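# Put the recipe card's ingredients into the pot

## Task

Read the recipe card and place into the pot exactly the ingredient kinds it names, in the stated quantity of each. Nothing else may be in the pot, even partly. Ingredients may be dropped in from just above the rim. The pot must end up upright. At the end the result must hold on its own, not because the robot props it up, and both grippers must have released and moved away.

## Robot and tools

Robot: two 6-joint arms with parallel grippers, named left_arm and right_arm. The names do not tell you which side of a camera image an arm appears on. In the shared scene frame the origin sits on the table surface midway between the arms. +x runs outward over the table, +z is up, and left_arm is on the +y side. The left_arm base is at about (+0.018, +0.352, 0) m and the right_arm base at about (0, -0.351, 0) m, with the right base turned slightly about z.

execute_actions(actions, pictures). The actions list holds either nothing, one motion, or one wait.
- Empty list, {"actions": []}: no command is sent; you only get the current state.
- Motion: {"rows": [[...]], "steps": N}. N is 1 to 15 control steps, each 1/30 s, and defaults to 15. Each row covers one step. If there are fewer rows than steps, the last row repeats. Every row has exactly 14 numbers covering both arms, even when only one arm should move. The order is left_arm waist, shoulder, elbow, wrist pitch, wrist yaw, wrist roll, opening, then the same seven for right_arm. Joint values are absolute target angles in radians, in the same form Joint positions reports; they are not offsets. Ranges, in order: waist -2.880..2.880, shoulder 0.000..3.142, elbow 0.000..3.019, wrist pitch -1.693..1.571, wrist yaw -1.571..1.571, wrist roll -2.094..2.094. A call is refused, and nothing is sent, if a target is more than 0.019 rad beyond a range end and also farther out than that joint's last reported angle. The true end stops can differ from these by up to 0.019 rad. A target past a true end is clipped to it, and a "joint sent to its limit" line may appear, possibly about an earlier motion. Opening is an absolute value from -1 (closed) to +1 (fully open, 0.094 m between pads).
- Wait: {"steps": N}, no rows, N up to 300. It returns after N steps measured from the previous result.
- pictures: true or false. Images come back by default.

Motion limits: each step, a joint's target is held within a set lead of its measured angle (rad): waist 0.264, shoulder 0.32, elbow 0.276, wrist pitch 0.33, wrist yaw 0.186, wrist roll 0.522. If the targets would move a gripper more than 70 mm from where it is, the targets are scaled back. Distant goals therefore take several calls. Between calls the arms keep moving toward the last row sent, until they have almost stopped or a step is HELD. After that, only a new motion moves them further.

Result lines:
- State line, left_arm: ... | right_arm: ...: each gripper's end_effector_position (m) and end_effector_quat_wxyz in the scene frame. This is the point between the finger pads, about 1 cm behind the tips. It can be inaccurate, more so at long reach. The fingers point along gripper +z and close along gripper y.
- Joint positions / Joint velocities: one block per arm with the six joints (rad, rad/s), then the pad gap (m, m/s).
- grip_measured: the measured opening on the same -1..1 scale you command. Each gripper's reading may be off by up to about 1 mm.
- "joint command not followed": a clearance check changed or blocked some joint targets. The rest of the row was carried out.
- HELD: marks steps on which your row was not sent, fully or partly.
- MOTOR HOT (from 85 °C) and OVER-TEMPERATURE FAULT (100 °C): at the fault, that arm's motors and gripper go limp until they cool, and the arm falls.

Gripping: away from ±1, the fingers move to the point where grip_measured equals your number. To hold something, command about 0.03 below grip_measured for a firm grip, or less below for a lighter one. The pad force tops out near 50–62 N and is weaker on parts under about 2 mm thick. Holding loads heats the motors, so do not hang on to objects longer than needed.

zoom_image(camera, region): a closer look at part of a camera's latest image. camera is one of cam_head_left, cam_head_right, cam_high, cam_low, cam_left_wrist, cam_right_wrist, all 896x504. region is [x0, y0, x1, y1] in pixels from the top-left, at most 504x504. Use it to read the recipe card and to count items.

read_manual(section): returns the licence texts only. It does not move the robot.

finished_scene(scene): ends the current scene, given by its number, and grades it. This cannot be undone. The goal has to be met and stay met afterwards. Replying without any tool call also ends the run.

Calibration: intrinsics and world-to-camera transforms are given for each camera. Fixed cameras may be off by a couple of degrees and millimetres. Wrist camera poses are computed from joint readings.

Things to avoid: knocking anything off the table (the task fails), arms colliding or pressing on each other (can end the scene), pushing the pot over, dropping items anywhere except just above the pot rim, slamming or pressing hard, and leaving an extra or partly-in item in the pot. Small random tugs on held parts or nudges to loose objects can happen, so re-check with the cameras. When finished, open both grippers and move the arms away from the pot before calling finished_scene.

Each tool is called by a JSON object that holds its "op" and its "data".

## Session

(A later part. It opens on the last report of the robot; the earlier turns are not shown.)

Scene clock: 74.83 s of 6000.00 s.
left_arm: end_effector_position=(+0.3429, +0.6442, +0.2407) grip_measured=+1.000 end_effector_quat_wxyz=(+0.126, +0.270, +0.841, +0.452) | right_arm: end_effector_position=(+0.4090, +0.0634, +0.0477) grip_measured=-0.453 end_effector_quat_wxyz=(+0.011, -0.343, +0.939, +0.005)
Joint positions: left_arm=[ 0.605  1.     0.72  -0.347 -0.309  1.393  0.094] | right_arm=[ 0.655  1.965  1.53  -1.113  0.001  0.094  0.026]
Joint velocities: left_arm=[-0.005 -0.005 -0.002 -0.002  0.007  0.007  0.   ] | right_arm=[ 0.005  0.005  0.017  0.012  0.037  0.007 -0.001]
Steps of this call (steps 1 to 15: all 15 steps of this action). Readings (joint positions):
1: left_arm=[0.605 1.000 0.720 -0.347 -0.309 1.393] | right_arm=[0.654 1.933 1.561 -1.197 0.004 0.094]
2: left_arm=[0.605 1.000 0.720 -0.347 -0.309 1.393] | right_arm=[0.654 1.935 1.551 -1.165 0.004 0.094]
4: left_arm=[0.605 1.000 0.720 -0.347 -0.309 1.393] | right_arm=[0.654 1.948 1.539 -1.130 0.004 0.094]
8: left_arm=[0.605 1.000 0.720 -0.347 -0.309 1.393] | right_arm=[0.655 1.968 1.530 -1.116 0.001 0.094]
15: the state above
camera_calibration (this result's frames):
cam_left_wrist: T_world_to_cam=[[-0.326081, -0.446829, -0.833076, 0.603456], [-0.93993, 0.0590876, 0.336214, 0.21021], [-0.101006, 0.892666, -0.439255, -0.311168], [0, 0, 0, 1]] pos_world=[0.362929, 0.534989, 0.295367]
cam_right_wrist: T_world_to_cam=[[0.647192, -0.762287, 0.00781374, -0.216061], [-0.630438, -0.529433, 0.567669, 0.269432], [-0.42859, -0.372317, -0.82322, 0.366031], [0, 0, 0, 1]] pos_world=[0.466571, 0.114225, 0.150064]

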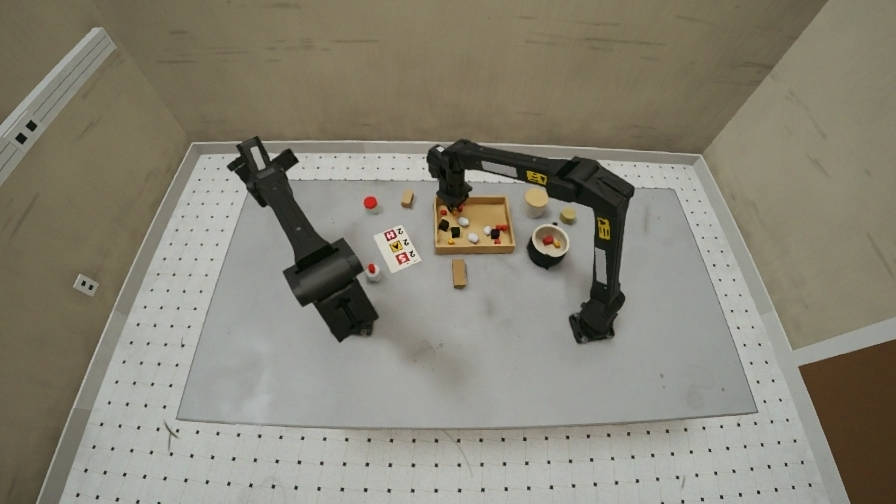

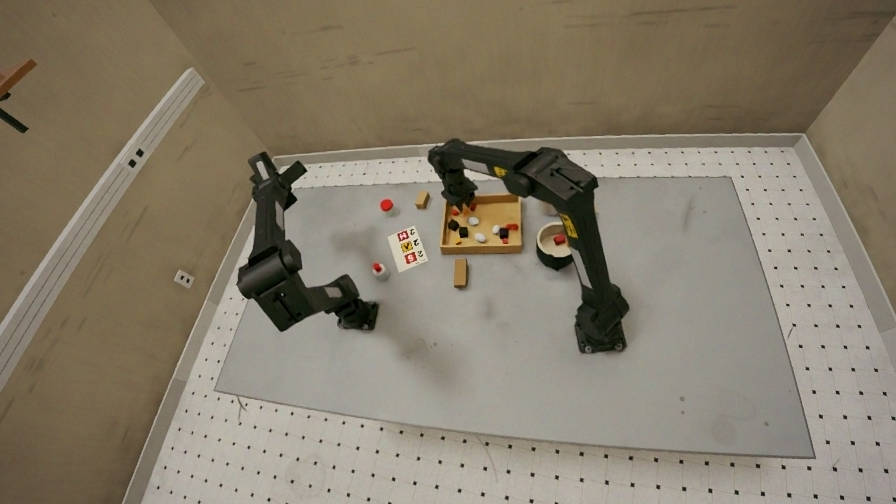

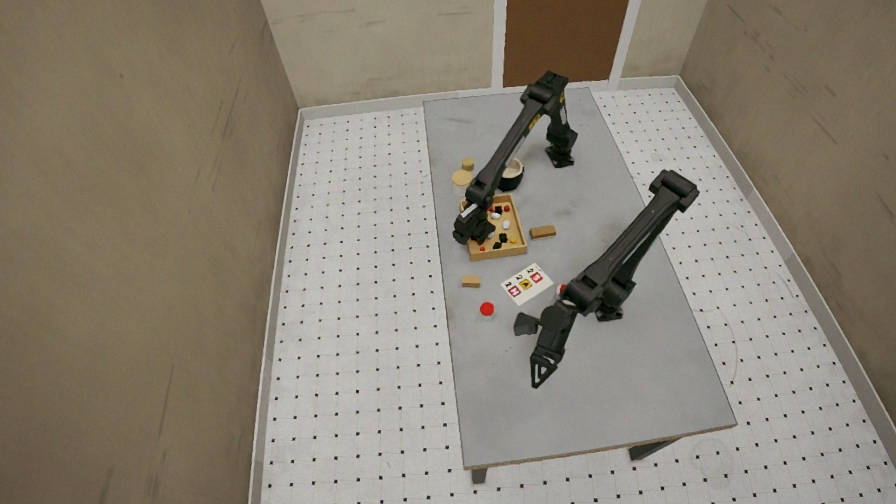

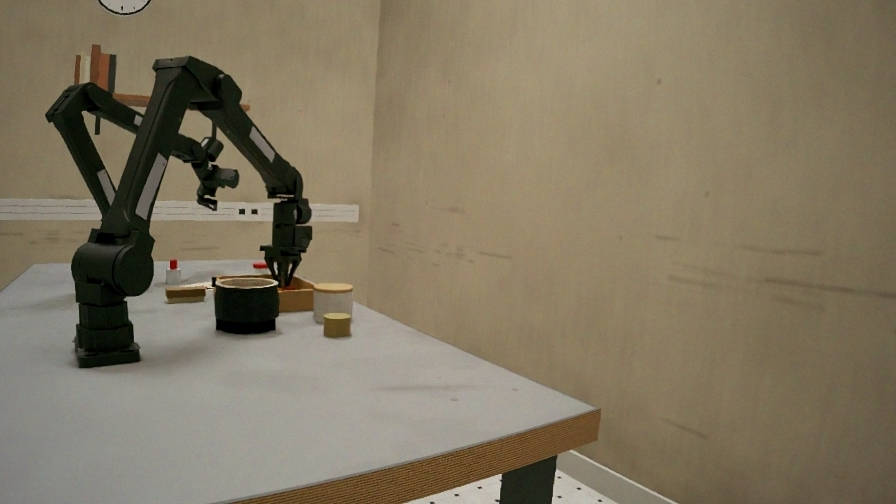

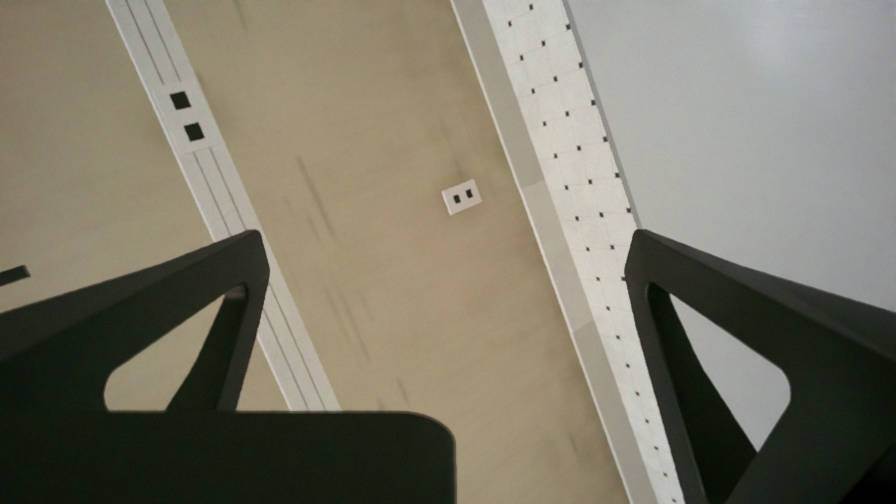

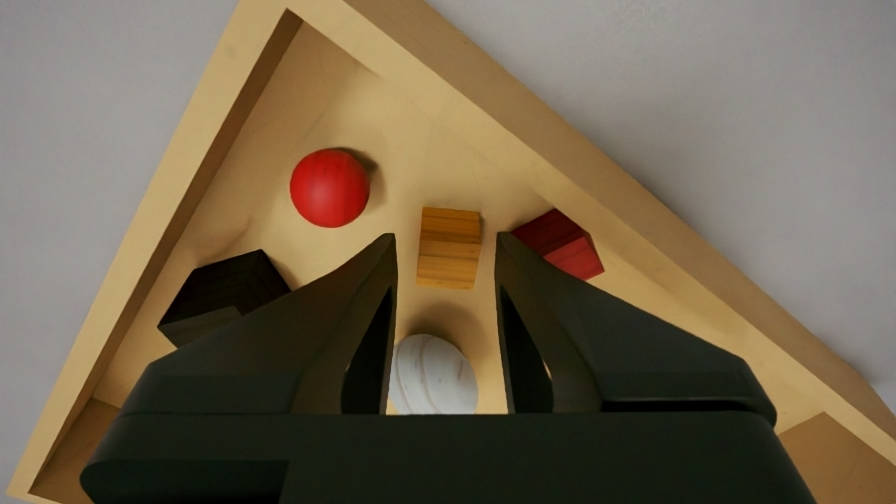

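Resting on the red block; narrow the opening.

{"op": "execute_actions", "data": {"actions": [{"rows":[[0.6,1.0,0.72,-0.347,-0.306,1.393,1,0.652,1.983,1.515,-1.1,0,0.1,-0.6]]}], "pictures": false}}

{"op": "execute_actions", "data": {"actions": [{"rows":[[0.6,1.0,0.72,-0.347,-0.306,1.393,1,0.652,1.983,1.515,-1.1,0,0.1,-0.74]]}]}}

Scene clock: 78.77 s of 6000.00 s.
left_arm: end_effector_position=(+0.3429, +0.6442, +0.2407) grip_measured=+1.000 end_effector_quat_wxyz=(+0.126, +0.270, +0.841, +0.452) | right_arm: end_effector_position=(+0.4090, +0.0634, +0.0477) grip_measured=-0.597 end_effector_quat_wxyz=(+0.011, -0.343, +0.939, +0.005)
Joint positions: left_arm=[ 0.605  1.     0.72  -0.347 -0.309  1.393  0.094] | right_arm=[ 0.655  1.965  1.53  -1.113  0.001  0.094  0.019]
Joint velocities: left_arm=[ 0.005 -0.005 -0.002 -0.002 -0.007  0.007  0.   ] | right_arm=[-0.015 -0.005  0.012 -0.007  0.007  0.037 -0.001]
Steps of this call (steps 1 to 15: the robot went on to your last target; steps 16 to 90: nothing new was sent; then 0.43 s passed at rest; steps 91 to 105: all 15 steps of this action). Readings (joint positions):
91: left_arm=[0.605 1.000 0.720 -0.347 -0.309 1.393] | right_arm=[0.655 1.965 1.530 -1.113 0.001 0.094]
92: left_arm=[0.605 1.000 0.720 -0.347 -0.309 1.393] | right_arm=[0.655 1.965 1.530 -1.113 0.001 0.094]
94: left_arm=[0.605 1.000 0.720 -0.347 -0.309 1.393] | right_arm=[0.655 1.965 1.530 -1.113 0.001 0.094]
98: left_arm=[0.605 1.000 0.720 -0.347 -0.309 1.393] | right_arm=[0.655 1.965 1.530 -1.113 0.001 0.094]
105: the state above

Scene clock: 79.27 s of 6000.00 s.
left_arm: end_effector_position=(+0.3429, +0.6442, +0.2407) grip_measured=+1.000 end_effector_quat_wxyz=(+0.126, +0.270, +0.841, +0.452) | right_arm: end_effector_position=(+0.4090, +0.0634, +0.0477) grip_measured=-0.737 end_effector_quat_wxyz=(+0.011, -0.343, +0.939, +0.005)
Joint positions: left_arm=[ 0.605  1.     0.72  -0.347 -0.309  1.393  0.094] | right_arm=[ 0.655  1.965  1.53  -1.113  0.001  0.094  0.012]
Joint velocities: left_arm=[-0.005  0.005  0.017 -0.007  0.022  0.022  0.   ] | right_arm=[-0.015 -0.005 -0.002  0.002  0.095  0.095  0.   ]
Steps of this call (steps 1 to 15: all 15 steps of this action). Readings (joint positions):
1: left_arm=[0.605 1.000 0.720 -0.347 -0.309 1.393] | right_arm=[0.655 1.965 1.530 -1.113 0.001 0.094]
2: left_arm=[0.605 1.000 0.720 -0.347 -0.309 1.393] | right_arm=[0.655 1.965 1.530 -1.113 0.001 0.094]
4: left_arm=[0.605 1.000 0.720 -0.347 -0.309 1.393] | right_arm=[0.655 1.965 1.530 -1.113 0.001 0.094]
8: left_arm=[0.605 1.000 0.720 -0.347 -0.309 1.393] | right_arm=[0.655 1.965 1.530 -1.113 0.001 0.094]
15: the state above
camera_calibration (this result's frames):
cam_left_wrist: T_world_to_cam=[[-0.326081, -0.446829, -0.833076, 0.603456], [-0.93993, 0.0590876, 0.336214, 0.21021], [-0.101006, 0.892666, -0.439255, -0.311168], [0, 0, 0, 1]] pos_world=[0.362929, 0.534989, 0.295367]
cam_right_wrist: T_world_to_cam=[[0.647192, -0.762287, 0.00781374, -0.216061], [-0.630438, -0.529433, 0.567669, 0.269432], [-0.42859, -0.372317, -0.82322, 0.366031], [0, 0, 0, 1]] pos_world=[0.466571, 0.114225, 0.150064]

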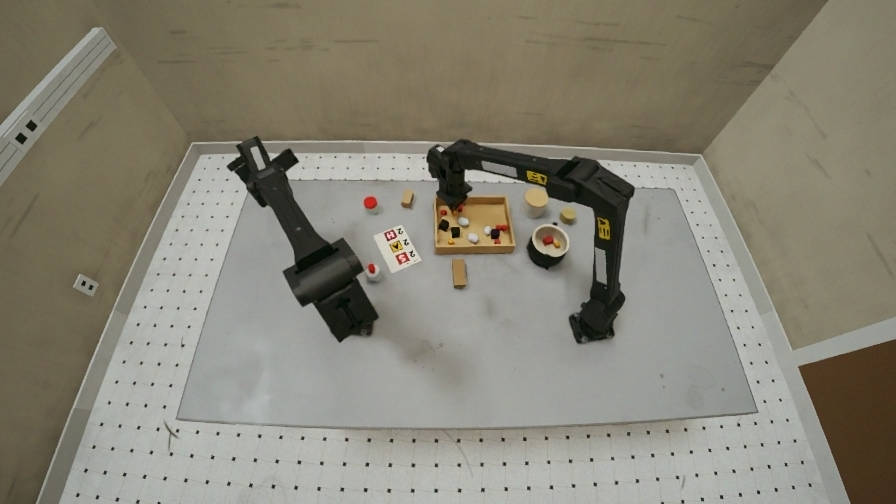

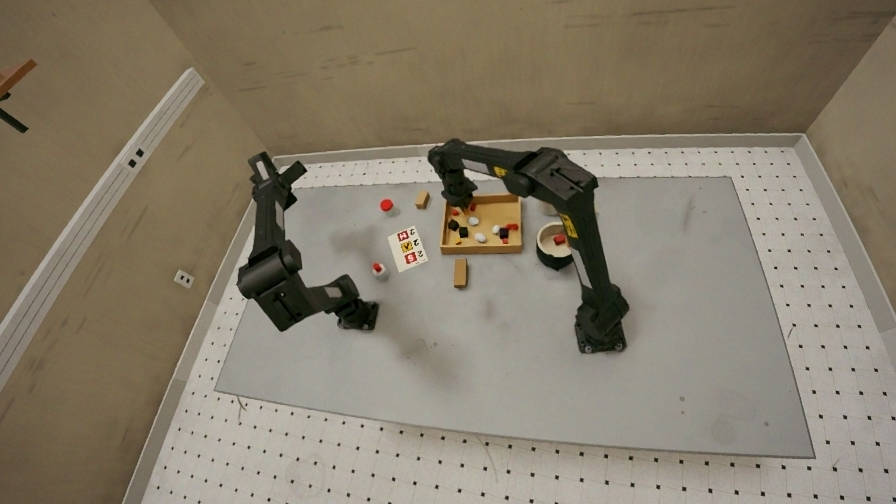

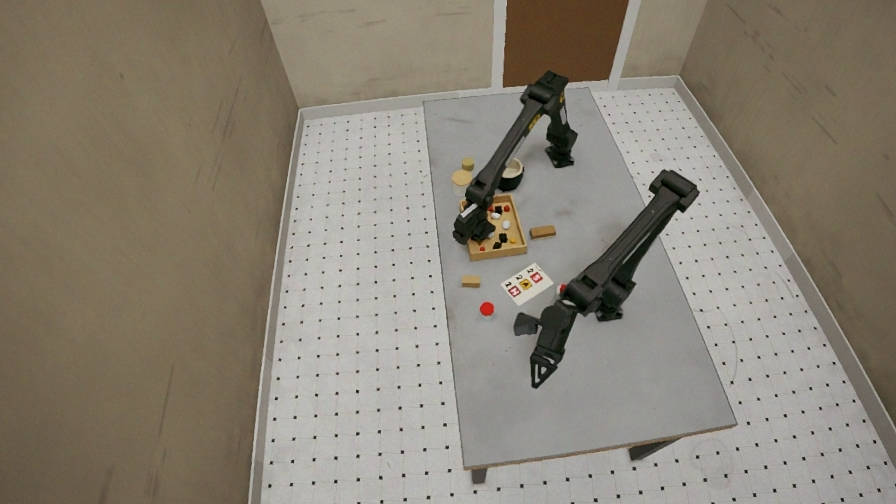

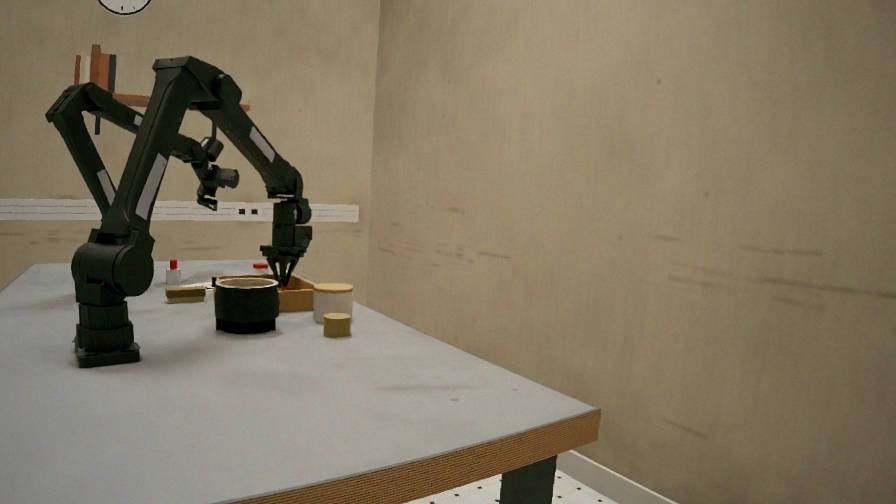

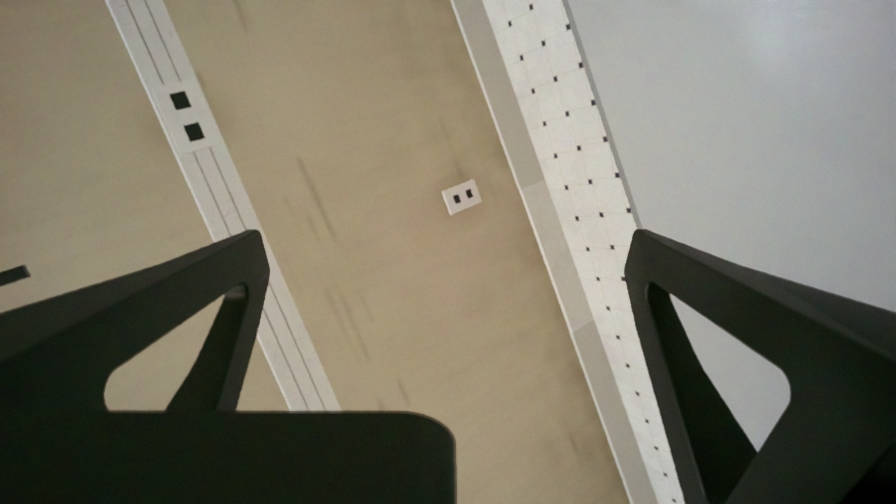

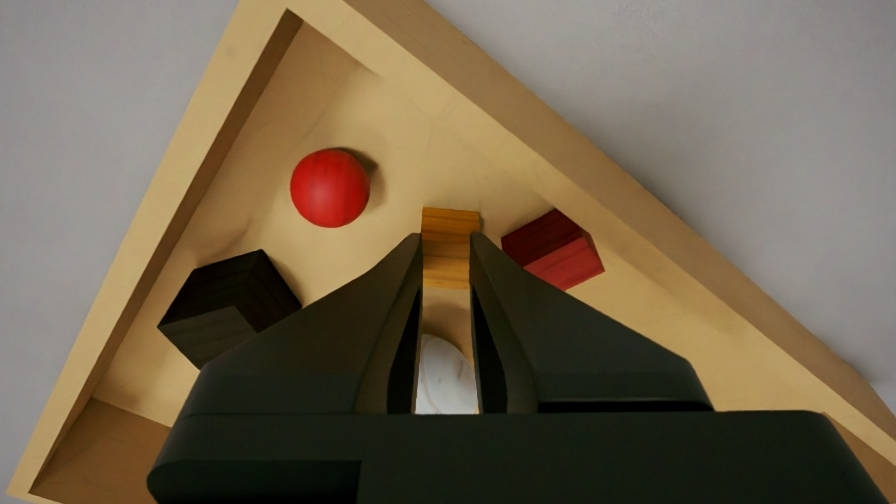

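Friction; push shoulder more.

{"op": "execute_actions", "data": {"actions": [{"rows":[[0.6,1.0,0.72,-0.347,-0.306,1.393,1,0.652,1.965,1.53,-1.1,0,0.1,-0.6]],"steps":6}], "pictures": false}}

{"op": "execute_actions", "data": {"actions": [{"rows":[[0.6,1.0,0.72,-0.347,-0.306,1.393,1,0.652,2.0,1.53,-1.1,0,0.1,-0.6]]}], "pictures": false}}

{"op": "execute_actions", "data": {"actions": [{"rows":[[0.6,1.0,0.72,-0.347,-0.306,1.393,1,0.652,2.0,1.53,-1.1,0,0.1,-0.74]],"steps":10}], "pictures": false}}

Scene clock: 85.03 s of 6000.00 s.
left_arm: end_effector_position=(+0.3429, +0.6442, +0.2407) grip_measured=+1.000 end_effector_quat_wxyz=(+0.126, +0.270, +0.841, +0.452) | right_arm: end_effector_position=(+0.4090, +0.0634, +0.0477) grip_measured=-0.603 end_effector_quat_wxyz=(+0.011, -0.343, +0.939, +0.005)
Joint positions: left_arm=[ 0.605  1.     0.72  -0.347 -0.309  1.393  0.094] | right_arm=[ 0.655  1.965  1.53  -1.113  0.001  0.094  0.019]
Joint velocities: left_arm=[-0.005 -0.005  0.007  0.002 -0.037 -0.037  0.   ] | right_arm=[-0.024  0.005 -0.007  0.007 -0.037  0.081  0.001]
Steps of this call (steps 1 to 15: the robot went on to your last target; steps 16 to 90: nothing new was sent; then 2.57 s passed at rest; steps 91 to 96: all 6 steps of this action). Readings (joint positions):
91: left_arm=[0.605 1.000 0.720 -0.347 -0.309 1.393] | right_arm=[0.655 1.965 1.530 -1.113 0.001 0.094]
92: left_arm=[0.605 1.000 0.720 -0.347 -0.309 1.393] | right_arm=[0.655 1.965 1.530 -1.113 0.001 0.094]
94: left_arm=[0.605 1.000 0.720 -0.347 -0.309 1.393] | right_arm=[0.655 1.965 1.530 -1.113 0.001 0.094]
96: the state above

Scene clock: 85.53 s of 6000.00 s.
left_arm: end_effector_position=(+0.3429, +0.6442, +0.2407) grip_measured=+1.000 end_effector_quat_wxyz=(+0.126, +0.270, +0.841, +0.452) | right_arm: end_effector_position=(+0.4079, +0.0623, +0.0381) grip_measured=-0.603 end_effector_quat_wxyz=(+0.003, -0.343, +0.940, +0.001)
Joint positions: left_arm=[ 0.605  1.     0.72  -0.347 -0.309  1.393  0.094] | right_arm=[ 0.655  1.982  1.53  -1.113  0.001  0.094  0.019]
Joint velocities: left_arm=[-0.005 -0.005 -0.002 -0.007 -0.022 -0.037  0.   ] | right_arm=[0.005 0.015 0.017 0.002 0.022 0.051 0.001]
Steps of this call (steps 1 to 15: all 15 steps of this action). Readings (joint positions):
1: left_arm=[0.605 1.000 0.720 -0.347 -0.309 1.393] | right_arm=[0.655 1.965 1.530 -1.113 0.001 0.094]
2: left_arm=[0.605 1.000 0.720 -0.347 -0.309 1.393] | right_arm=[0.655 1.966 1.530 -1.113 0.001 0.094]
4: left_arm=[0.605 1.000 0.720 -0.347 -0.309 1.393] | right_arm=[0.655 1.970 1.530 -1.113 0.001 0.094]
8: left_arm=[0.605 1.000 0.720 -0.347 -0.309 1.393] | right_arm=[0.655 1.979 1.530 -1.113 0.001 0.094]
15: the state above

Scene clock: 85.87 s of 6000.00 s.
left_arm: end_effector_position=(+0.3429, +0.6442, +0.2407) grip_measured=+1.000 end_effector_quat_wxyz=(+0.126, +0.270, +0.841, +0.452) | right_arm: end_effector_position=(+0.4079, +0.0623, +0.0381) grip_measured=-0.702 end_effector_quat_wxyz=(+0.003, -0.343, +0.940, +0.001)
Joint positions: left_arm=[ 0.605  1.     0.72  -0.347 -0.309  1.393  0.094] | right_arm=[ 0.655  1.982  1.53  -1.113  0.001  0.094  0.014]
Joint velocities: left_arm=[-0.005 -0.015  0.002 -0.002 -0.037 -0.022  0.   ] | right_arm=[ 0.015 -0.005  0.012 -0.002  0.051 -0.007 -0.   ]
Steps of this call (steps 1 to 10: all 10 steps of this action). Readings (joint positions):
1: left_arm=[0.605 1.000 0.720 -0.347 -0.309 1.393] | right_arm=[0.655 1.982 1.530 -1.113 0.001 0.094]
2: left_arm=[0.605 1.000 0.720 -0.347 -0.309 1.393] | right_arm=[0.655 1.982 1.530 -1.113 0.001 0.094]
4: left_arm=[0.605 1.000 0.720 -0.347 -0.309 1.393] | right_arm=[0.655 1.982 1.530 -1.113 0.001 0.094]
8: left_arm=[0.605 1.000 0.720 -0.347 -0.309 1.393] | right_arm=[0.655 1.982 1.530 -1.113 0.001 0.094]
10: the state above

{"op": "execute_actions", "data": {"actions": [{"rows":[[0.6,1.0,0.72,-0.347,-0.306,1.393,1,0.652,1.8,1.62,-1.38,0,0.1,-0.74]]}], "pictures": false}}

{"op": "execute_actions", "data": {"actions": [{"rows":[[0.6,1.0,0.72,-0.347,-0.306,1.393,1,0.27,1.1,0.83,-1.29,0,0.1,-0.74]]}], "pictures": false}}

{"op": "execute_actions", "data": {"actions": [{"steps":22}], "pictures": false}}

{"op": "execute_actions", "data": {"actions": [{"rows":[[0.6,1.0,0.72,-0.347,-0.306,1.393,1,0.27,1.1,0.83,-1.29,0,0.1,-0.4]],"steps":8}], "pictures": false}}

{"op": "execute_actions", "data": {"actions": [{"rows":[[0.6,1.0,0.72,-0.347,-0.306,1.393,1,0.7,1.7,1.75,-1.37,0,0.1,-0.4]]}], "pictures": false}}

{"op": "execute_actions", "data": {"actions": [{"rows":[[0.6,1.0,0.72,-0.347,-0.306,1.393,1,0.7,1.92,1.75,-1.37,0,0.1,-0.4]]}], "pictures": false}}

{"op": "execute_actions", "data": {"actions": [{"rows":[[0.6,1.0,0.72,-0.347,-0.306,1.393,1,0.7,1.99,1.656,-1.24,0,0.1,-0.4]]}], "pictures": false}}

{"op": "execute_actions", "data": {"actions": [{"rows":[[0.6,1.0,0.72,-0.347,-0.306,1.393,1,0.7,2.04,1.615,-1.14,0,0.1,-0.4]]}]}}

Scene clock: 94.17 s of 6000.00 s.
left_arm: end_effector_position=(+0.3429, +0.6442, +0.2407) grip_measured=+1.000 end_effector_quat_wxyz=(+0.126, +0.270, +0.841, +0.452) | right_arm: end_effector_position=(+0.3825, +0.0365, +0.1764) grip_measured=-0.702 end_effector_quat_wxyz=(+0.014, -0.342, +0.939, +0.006)
Joint positions: left_arm=[ 0.605  1.     0.72  -0.347 -0.309  1.393  0.094] | right_arm=[ 0.655  1.764  1.588 -1.365  0.001  0.094  0.014]
Joint velocities: left_arm=[ 0.005 -0.005 -0.012 -0.002 -0.022 -0.037  0.   ] | right_arm=[-0.015 -0.063  0.076  0.002  0.007 -0.066 -0.001]
Steps of this call (steps 1 to 15: the robot went on to your last target; steps 16 to 90: nothing new was sent; then 4.80 s passed at rest; steps 91 to 105: all 15 steps of this action). Readings (joint positions):
91: left_arm=[0.605 1.000 0.720 -0.347 -0.309 1.393] | right_arm=[0.655 1.978 1.532 -1.132 0.001 0.094]
92: left_arm=[0.605 1.000 0.720 -0.347 -0.309 1.393] | right_arm=[0.655 1.970 1.532 -1.172 0.001 0.094]
94: left_arm=[0.605 1.000 0.720 -0.347 -0.309 1.393] | right_arm=[0.655 1.942 1.532 -1.243 0.001 0.094]
98: left_arm=[0.605 1.000 0.720 -0.347 -0.309 1.393] | right_arm=[0.655 1.854 1.535 -1.333 0.001 0.094]
105: the state above

Scene clock: 94.67 s of 6000.00 s.
left_arm: end_effector_position=(+0.3429, +0.6442, +0.2407) grip_measured=+1.000 end_effector_quat_wxyz=(+0.126, +0.270, +0.841, +0.452) | right_arm: end_effector_position=(+0.2900, -0.2296, +0.1917) grip_measured=-0.702 end_effector_quat_wxyz=(+0.048, -0.151, +0.987, +0.012)
Joint positions: left_arm=[ 0.605  1.     0.72  -0.347 -0.309  1.393  0.094] | right_arm=[ 0.26   1.109  0.942 -1.306  0.001  0.094  0.014]
Joint velocities: left_arm=[-0.015 -0.015 -0.002 -0.007  0.007 -0.081  0.   ] | right_arm=[-0.151 -1.392 -1.512 -0.012 -0.007 -0.037 -0.   ]
Steps of this call (steps 1 to 15: all 15 steps of this action). Readings (joint positions):
1: left_arm=[0.605 1.000 0.720 -0.347 -0.309 1.393] | right_arm=[0.649 1.751 1.577 -1.356 0.000 0.094]
2: left_arm=[0.605 1.000 0.720 -0.347 -0.309 1.393] | right_arm=[0.640 1.729 1.543 -1.342 -0.001 0.094]
4: left_arm=[0.605 1.000 0.720 -0.347 -0.309 1.393] | right_arm=[0.599 1.667 1.466 -1.334 -0.001 0.094]
8: left_arm=[0.605 1.000 0.720 -0.347 -0.309 1.393] | right_arm=[0.462 1.507 1.311 -1.324 -0.001 0.094]
15: the state above

Scene clock: 95.40 s of 6000.00 s.
left_arm: end_effector_position=(+0.3429, +0.6442, +0.2407) grip_measured=+1.000 end_effector_quat_wxyz=(+0.126, +0.270, +0.841, +0.452) | right_arm: end_effector_position=(+0.2575, -0.2431, +0.1516) grip_measured=-0.702 end_effector_quat_wxyz=(-0.000, -0.152, +0.988, -0.000)
Joint positions: left_arm=[ 0.605  1.     0.72  -0.347 -0.309  1.393  0.094] | right_arm=[ 0.26   1.102  0.833 -1.302  0.001  0.094  0.014]
Joint velocities: left_arm=[-0.005 -0.005  0.022 -0.007 -0.037  0.022  0.   ] | right_arm=[-0.015 -0.015  0.002 -0.002 -0.051 -0.007 -0.001]
Steps of this call (steps 1 to 22: the robot went on to your last target). Readings (joint positions):
1: left_arm=[0.605 1.000 0.720 -0.347 -0.309 1.393] | right_arm=[0.258 1.070 0.895 -1.306 0.001 0.094]
2: left_arm=[0.605 1.000 0.720 -0.347 -0.309 1.393] | right_arm=[0.259 1.048 0.861 -1.306 0.001 0.094]
4: left_arm=[0.605 1.000 0.720 -0.347 -0.309 1.393] | right_arm=[0.260 1.049 0.834 -1.306 0.001 0.094]
8: left_arm=[0.605 1.000 0.720 -0.347 -0.309 1.393] | right_arm=[0.260 1.094 0.833 -1.303 0.001 0.094]
22: the state above

Scene clock: 95.67 s of 6000.00 s.
left_arm: end_effector_position=(+0.3429, +0.6442, +0.2407) grip_measured=+1.000 end_effector_quat_wxyz=(+0.126, +0.270, +0.841, +0.452) | right_arm: end_effector_position=(+0.2575, -0.2431, +0.1516) grip_measured=-0.403 end_effector_quat_wxyz=(-0.000, -0.152, +0.988, -0.000)
Joint positions: left_arm=[ 0.605  1.     0.72  -0.347 -0.309  1.393  0.094] | right_arm=[ 0.26   1.102  0.833 -1.302  0.001  0.094  0.028]
Joint velocities: left_arm=[-0.005  0.005 -0.002  0.007 -0.095 -0.095  0.   ] | right_arm=[-0.005 -0.005 -0.007 -0.012 -0.022  0.007 -0.   ]
Steps of this call (steps 1 to 8: all 8 steps of this action). Readings (joint positions):
1: left_arm=[0.605 1.000 0.720 -0.347 -0.309 1.393] | right_arm=[0.260 1.102 0.833 -1.302 0.001 0.094]
2: left_arm=[0.605 1.000 0.720 -0.347 -0.309 1.393] | right_arm=[0.260 1.102 0.833 -1.302 0.001 0.094]
4: left_arm=[0.605 1.000 0.720 -0.347 -0.309 1.393] | right_arm=[0.260 1.102 0.833 -1.302 0.001 0.094]
8: the state above

Scene clock: 96.17 s of 6000.00 s.
left_arm: end_effector_position=(+0.3429, +0.6442, +0.2407) grip_measured=+1.000 end_effector_quat_wxyz=(+0.126, +0.270, +0.841, +0.452) | right_arm: end_effector_position=(+0.3191, +0.0028, +0.1208) grip_measured=-0.403 end_effector_quat_wxyz=(-0.053, -0.363, +0.930, -0.029)
Joint positions: left_arm=[ 0.605  1.     0.72  -0.347 -0.309  1.393  0.094] | right_arm=[ 0.701  1.723  1.377 -1.345  0.004  0.094  0.028]
Joint velocities: left_arm=[-0.005 -0.005 -0.017  0.002 -0.081  0.007  0.   ] | right_arm=[ 0.171  0.327  0.921 -0.017 -0.022  0.007  0.   ]
Steps of this call (steps 1 to 15: all 15 steps of this action). Readings (joint positions):
1: left_arm=[0.605 1.000 0.720 -0.347 -0.309 1.393] | right_arm=[0.272 1.115 0.841 -1.311 0.004 0.094]
2: left_arm=[0.605 1.000 0.720 -0.347 -0.309 1.393] | right_arm=[0.302 1.144 0.864 -1.327 0.005 0.094]
4: left_arm=[0.605 1.000 0.720 -0.347 -0.309 1.393] | right_arm=[0.385 1.238 0.931 -1.338 0.005 0.094]
8: left_arm=[0.605 1.000 0.720 -0.347 -0.309 1.393] | right_arm=[0.553 1.453 1.084 -1.341 0.005 0.094]
15: the state above

Scene clock: 96.67 s of 6000.00 s.
left_arm: end_effector_position=(+0.3429, +0.6442, +0.2407) grip_measured=+1.000 end_effector_quat_wxyz=(+0.126, +0.270, +0.841, +0.452) | right_arm: end_effector_position=(+0.3938, +0.0908, +0.1444) grip_measured=-0.403 end_effector_quat_wxyz=(+0.007, -0.366, +0.930, +0.002)
Joint positions: left_arm=[ 0.605  1.     0.72  -0.347 -0.309  1.393  0.094] | right_arm=[ 0.707  1.915  1.72  -1.361  0.004  0.094  0.028]
Joint velocities: left_arm=[-0.024  0.005  0.007 -0.002 -0.007 -0.037  0.   ] | right_arm=[-0.015 -0.005 -0.007 -0.007 -0.022  0.007  0.001]
Steps of this call (steps 1 to 15: all 15 steps of this action). Readings (joint positions):
1: left_arm=[0.605 1.000 0.720 -0.347 -0.309 1.393] | right_arm=[0.706 1.744 1.417 -1.350 0.004 0.094]
2: left_arm=[0.605 1.000 0.720 -0.347 -0.309 1.393] | right_arm=[0.707 1.771 1.475 -1.359 0.004 0.094]
4: left_arm=[0.605 1.000 0.720 -0.347 -0.309 1.393] | right_arm=[0.707 1.841 1.602 -1.361 0.004 0.094]
8: left_arm=[0.605 1.000 0.720 -0.347 -0.309 1.393] | right_arm=[0.707 1.912 1.720 -1.361 0.004 0.094]
15: the state above

Scene clock: 97.17 s of 6000.00 s.
left_arm: end_effector_position=(+0.3429, +0.6442, +0.2407) grip_measured=+1.000 end_effector_quat_wxyz=(+0.126, +0.270, +0.841, +0.452) | right_arm: end_effector_position=(+0.3972, +0.0946, +0.0785) grip_measured=-0.403 end_effector_quat_wxyz=(-0.005, -0.366, +0.930, -0.005)
Joint positions: left_arm=[ 0.605  1.     0.72  -0.347 -0.309  1.393  0.094] | right_arm=[ 0.707  1.993  1.663 -1.254  0.004  0.094  0.028]
Joint velocities: left_arm=[ 0.005 -0.005  0.007  0.002  0.022 -0.066  0.   ] | right_arm=[-0.005 -0.044 -0.012  0.027 -0.022 -0.022 -0.002]
Steps of this call (steps 1 to 15: all 15 steps of this action). Readings (joint positions):
1: left_arm=[0.605 1.000 0.720 -0.347 -0.309 1.393] | right_arm=[0.707 1.916 1.713 -1.343 0.004 0.094]
2: left_arm=[0.605 1.000 0.720 -0.347 -0.309 1.393] | right_arm=[0.707 1.917 1.705 -1.309 0.004 0.094]
4: left_arm=[0.605 1.000 0.720 -0.347 -0.309 1.393] | right_arm=[0.707 1.932 1.691 -1.270 0.004 0.094]
8: left_arm=[0.605 1.000 0.720 -0.347 -0.309 1.393] | right_arm=[0.707 1.974 1.672 -1.255 0.004 0.094]
15: the state above

Scene clock: 97.67 s of 6000.00 s.
left_arm: end_effector_position=(+0.3429, +0.6442, +0.2407) grip_measured=+1.000 end_effector_quat_wxyz=(+0.126, +0.270, +0.841, +0.452) | right_arm: end_effector_position=(+0.4056, +0.0964, +0.0511) grip_measured=-0.403 end_effector_quat_wxyz=(+0.008, -0.363, +0.932, +0.000)
Joint positions: left_arm=[ 0.605  1.     0.72  -0.347 -0.309  1.393  0.094] | right_arm=[ 0.699  2.018  1.627 -1.164  0.007  0.094  0.028]
Joint velocities: left_arm=[-0.005 -0.015 -0.017 -0.007  0.037 -0.037  0.   ] | right_arm=[ 0.015  0.005  0.002 -0.007 -0.066  0.022 -0.   ]
Steps of this call (steps 1 to 15: all 15 steps of this action). Readings (joint positions):
1: left_arm=[0.605 1.000 0.720 -0.347 -0.309 1.393] | right_arm=[0.707 1.993 1.657 -1.236 0.004 0.094]
2: left_arm=[0.605 1.000 0.720 -0.347 -0.309 1.393] | right_arm=[0.707 1.993 1.651 -1.206 0.004 0.094]
4: left_arm=[0.605 1.000 0.720 -0.347 -0.309 1.393] | right_arm=[0.706 2.001 1.641 -1.174 0.007 0.094]
8: left_arm=[0.605 1.000 0.720 -0.347 -0.309 1.393] | right_arm=[0.701 2.014 1.629 -1.166 0.007 0.094]
15: the state above
camera_calibration (this result's frames):
cam_left_wrist: T_world_to_cam=[[-0.326081, -0.446829, -0.833076, 0.603456], [-0.93993, 0.0590876, 0.336214, 0.21021], [-0.101006, 0.892666, -0.439255, -0.311168], [0, 0, 0, 1]] pos_world=[0.362929, 0.534989, 0.295367]
cam_right_wrist: T_world_to_cam=[[0.679382, -0.733654, 0.0138646, -0.204874], [-0.606142, -0.550453, 0.574102, 0.274684], [-0.413561, -0.398439, -0.818666, 0.375847], [0, 0, 0, 1]] pos_world=[0.461121, 0.150646, 0.152837]

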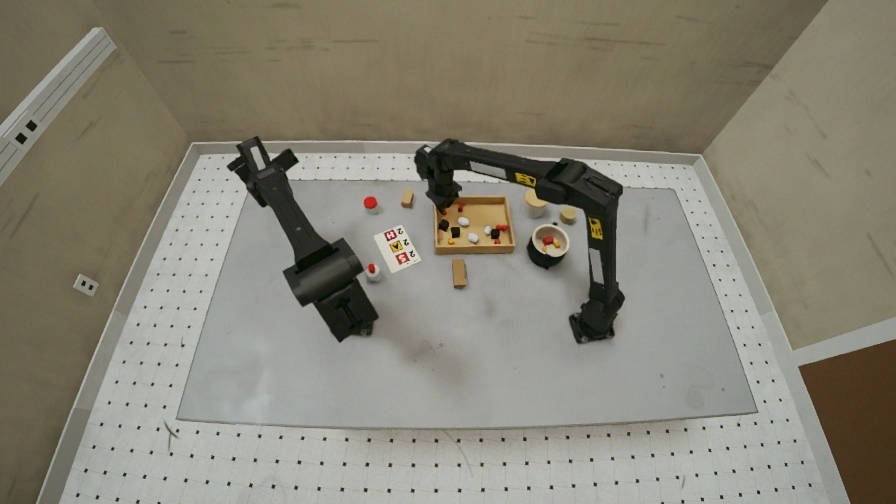

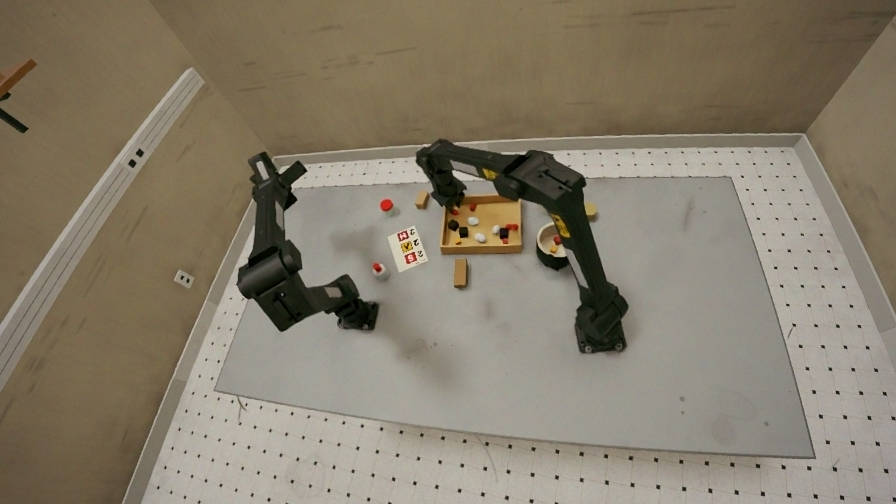

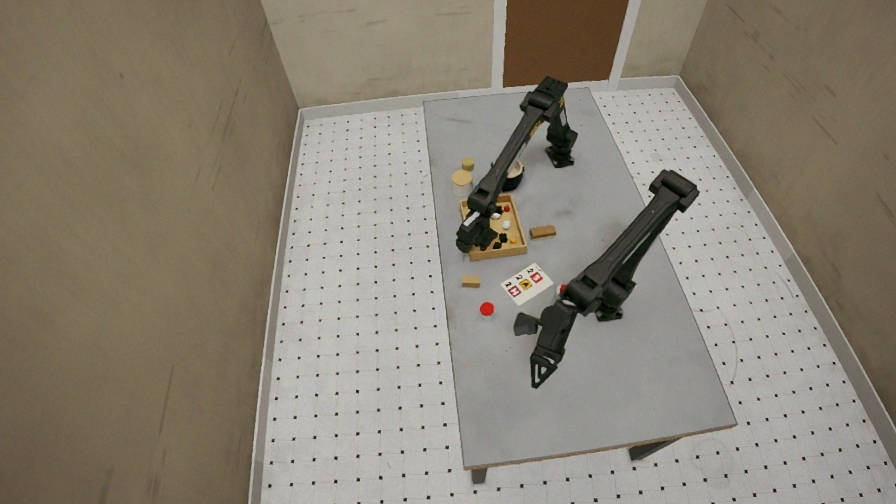

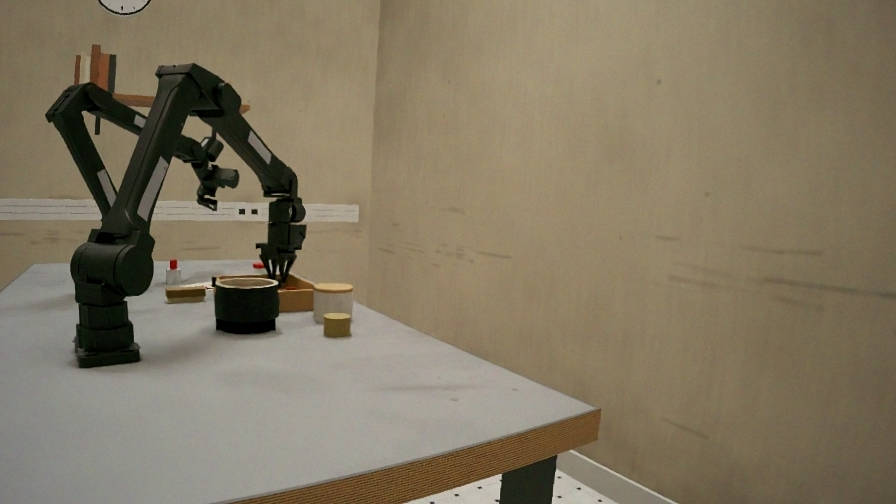

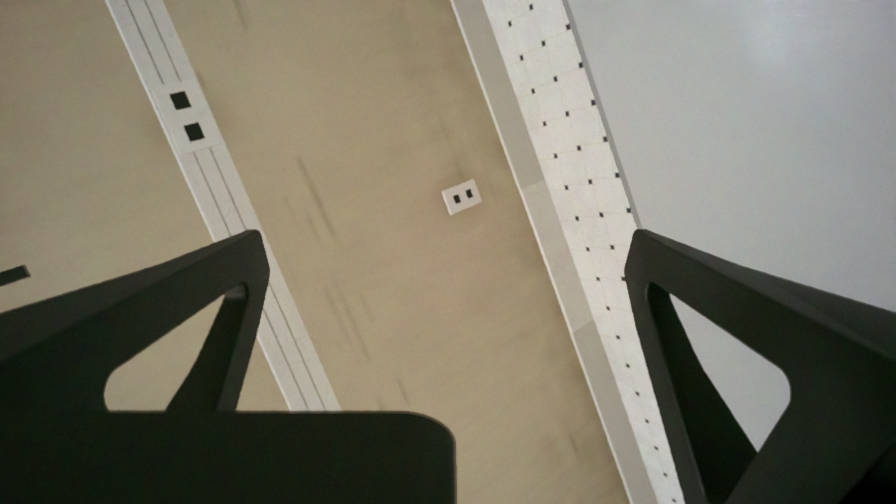

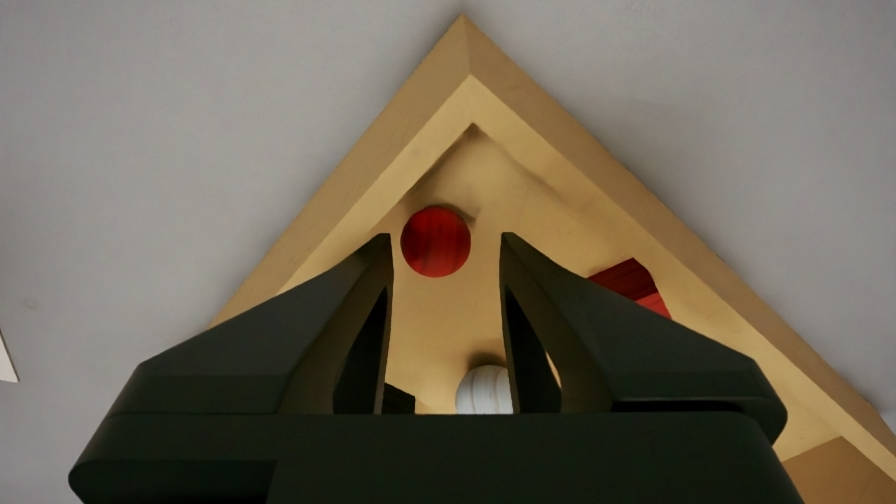

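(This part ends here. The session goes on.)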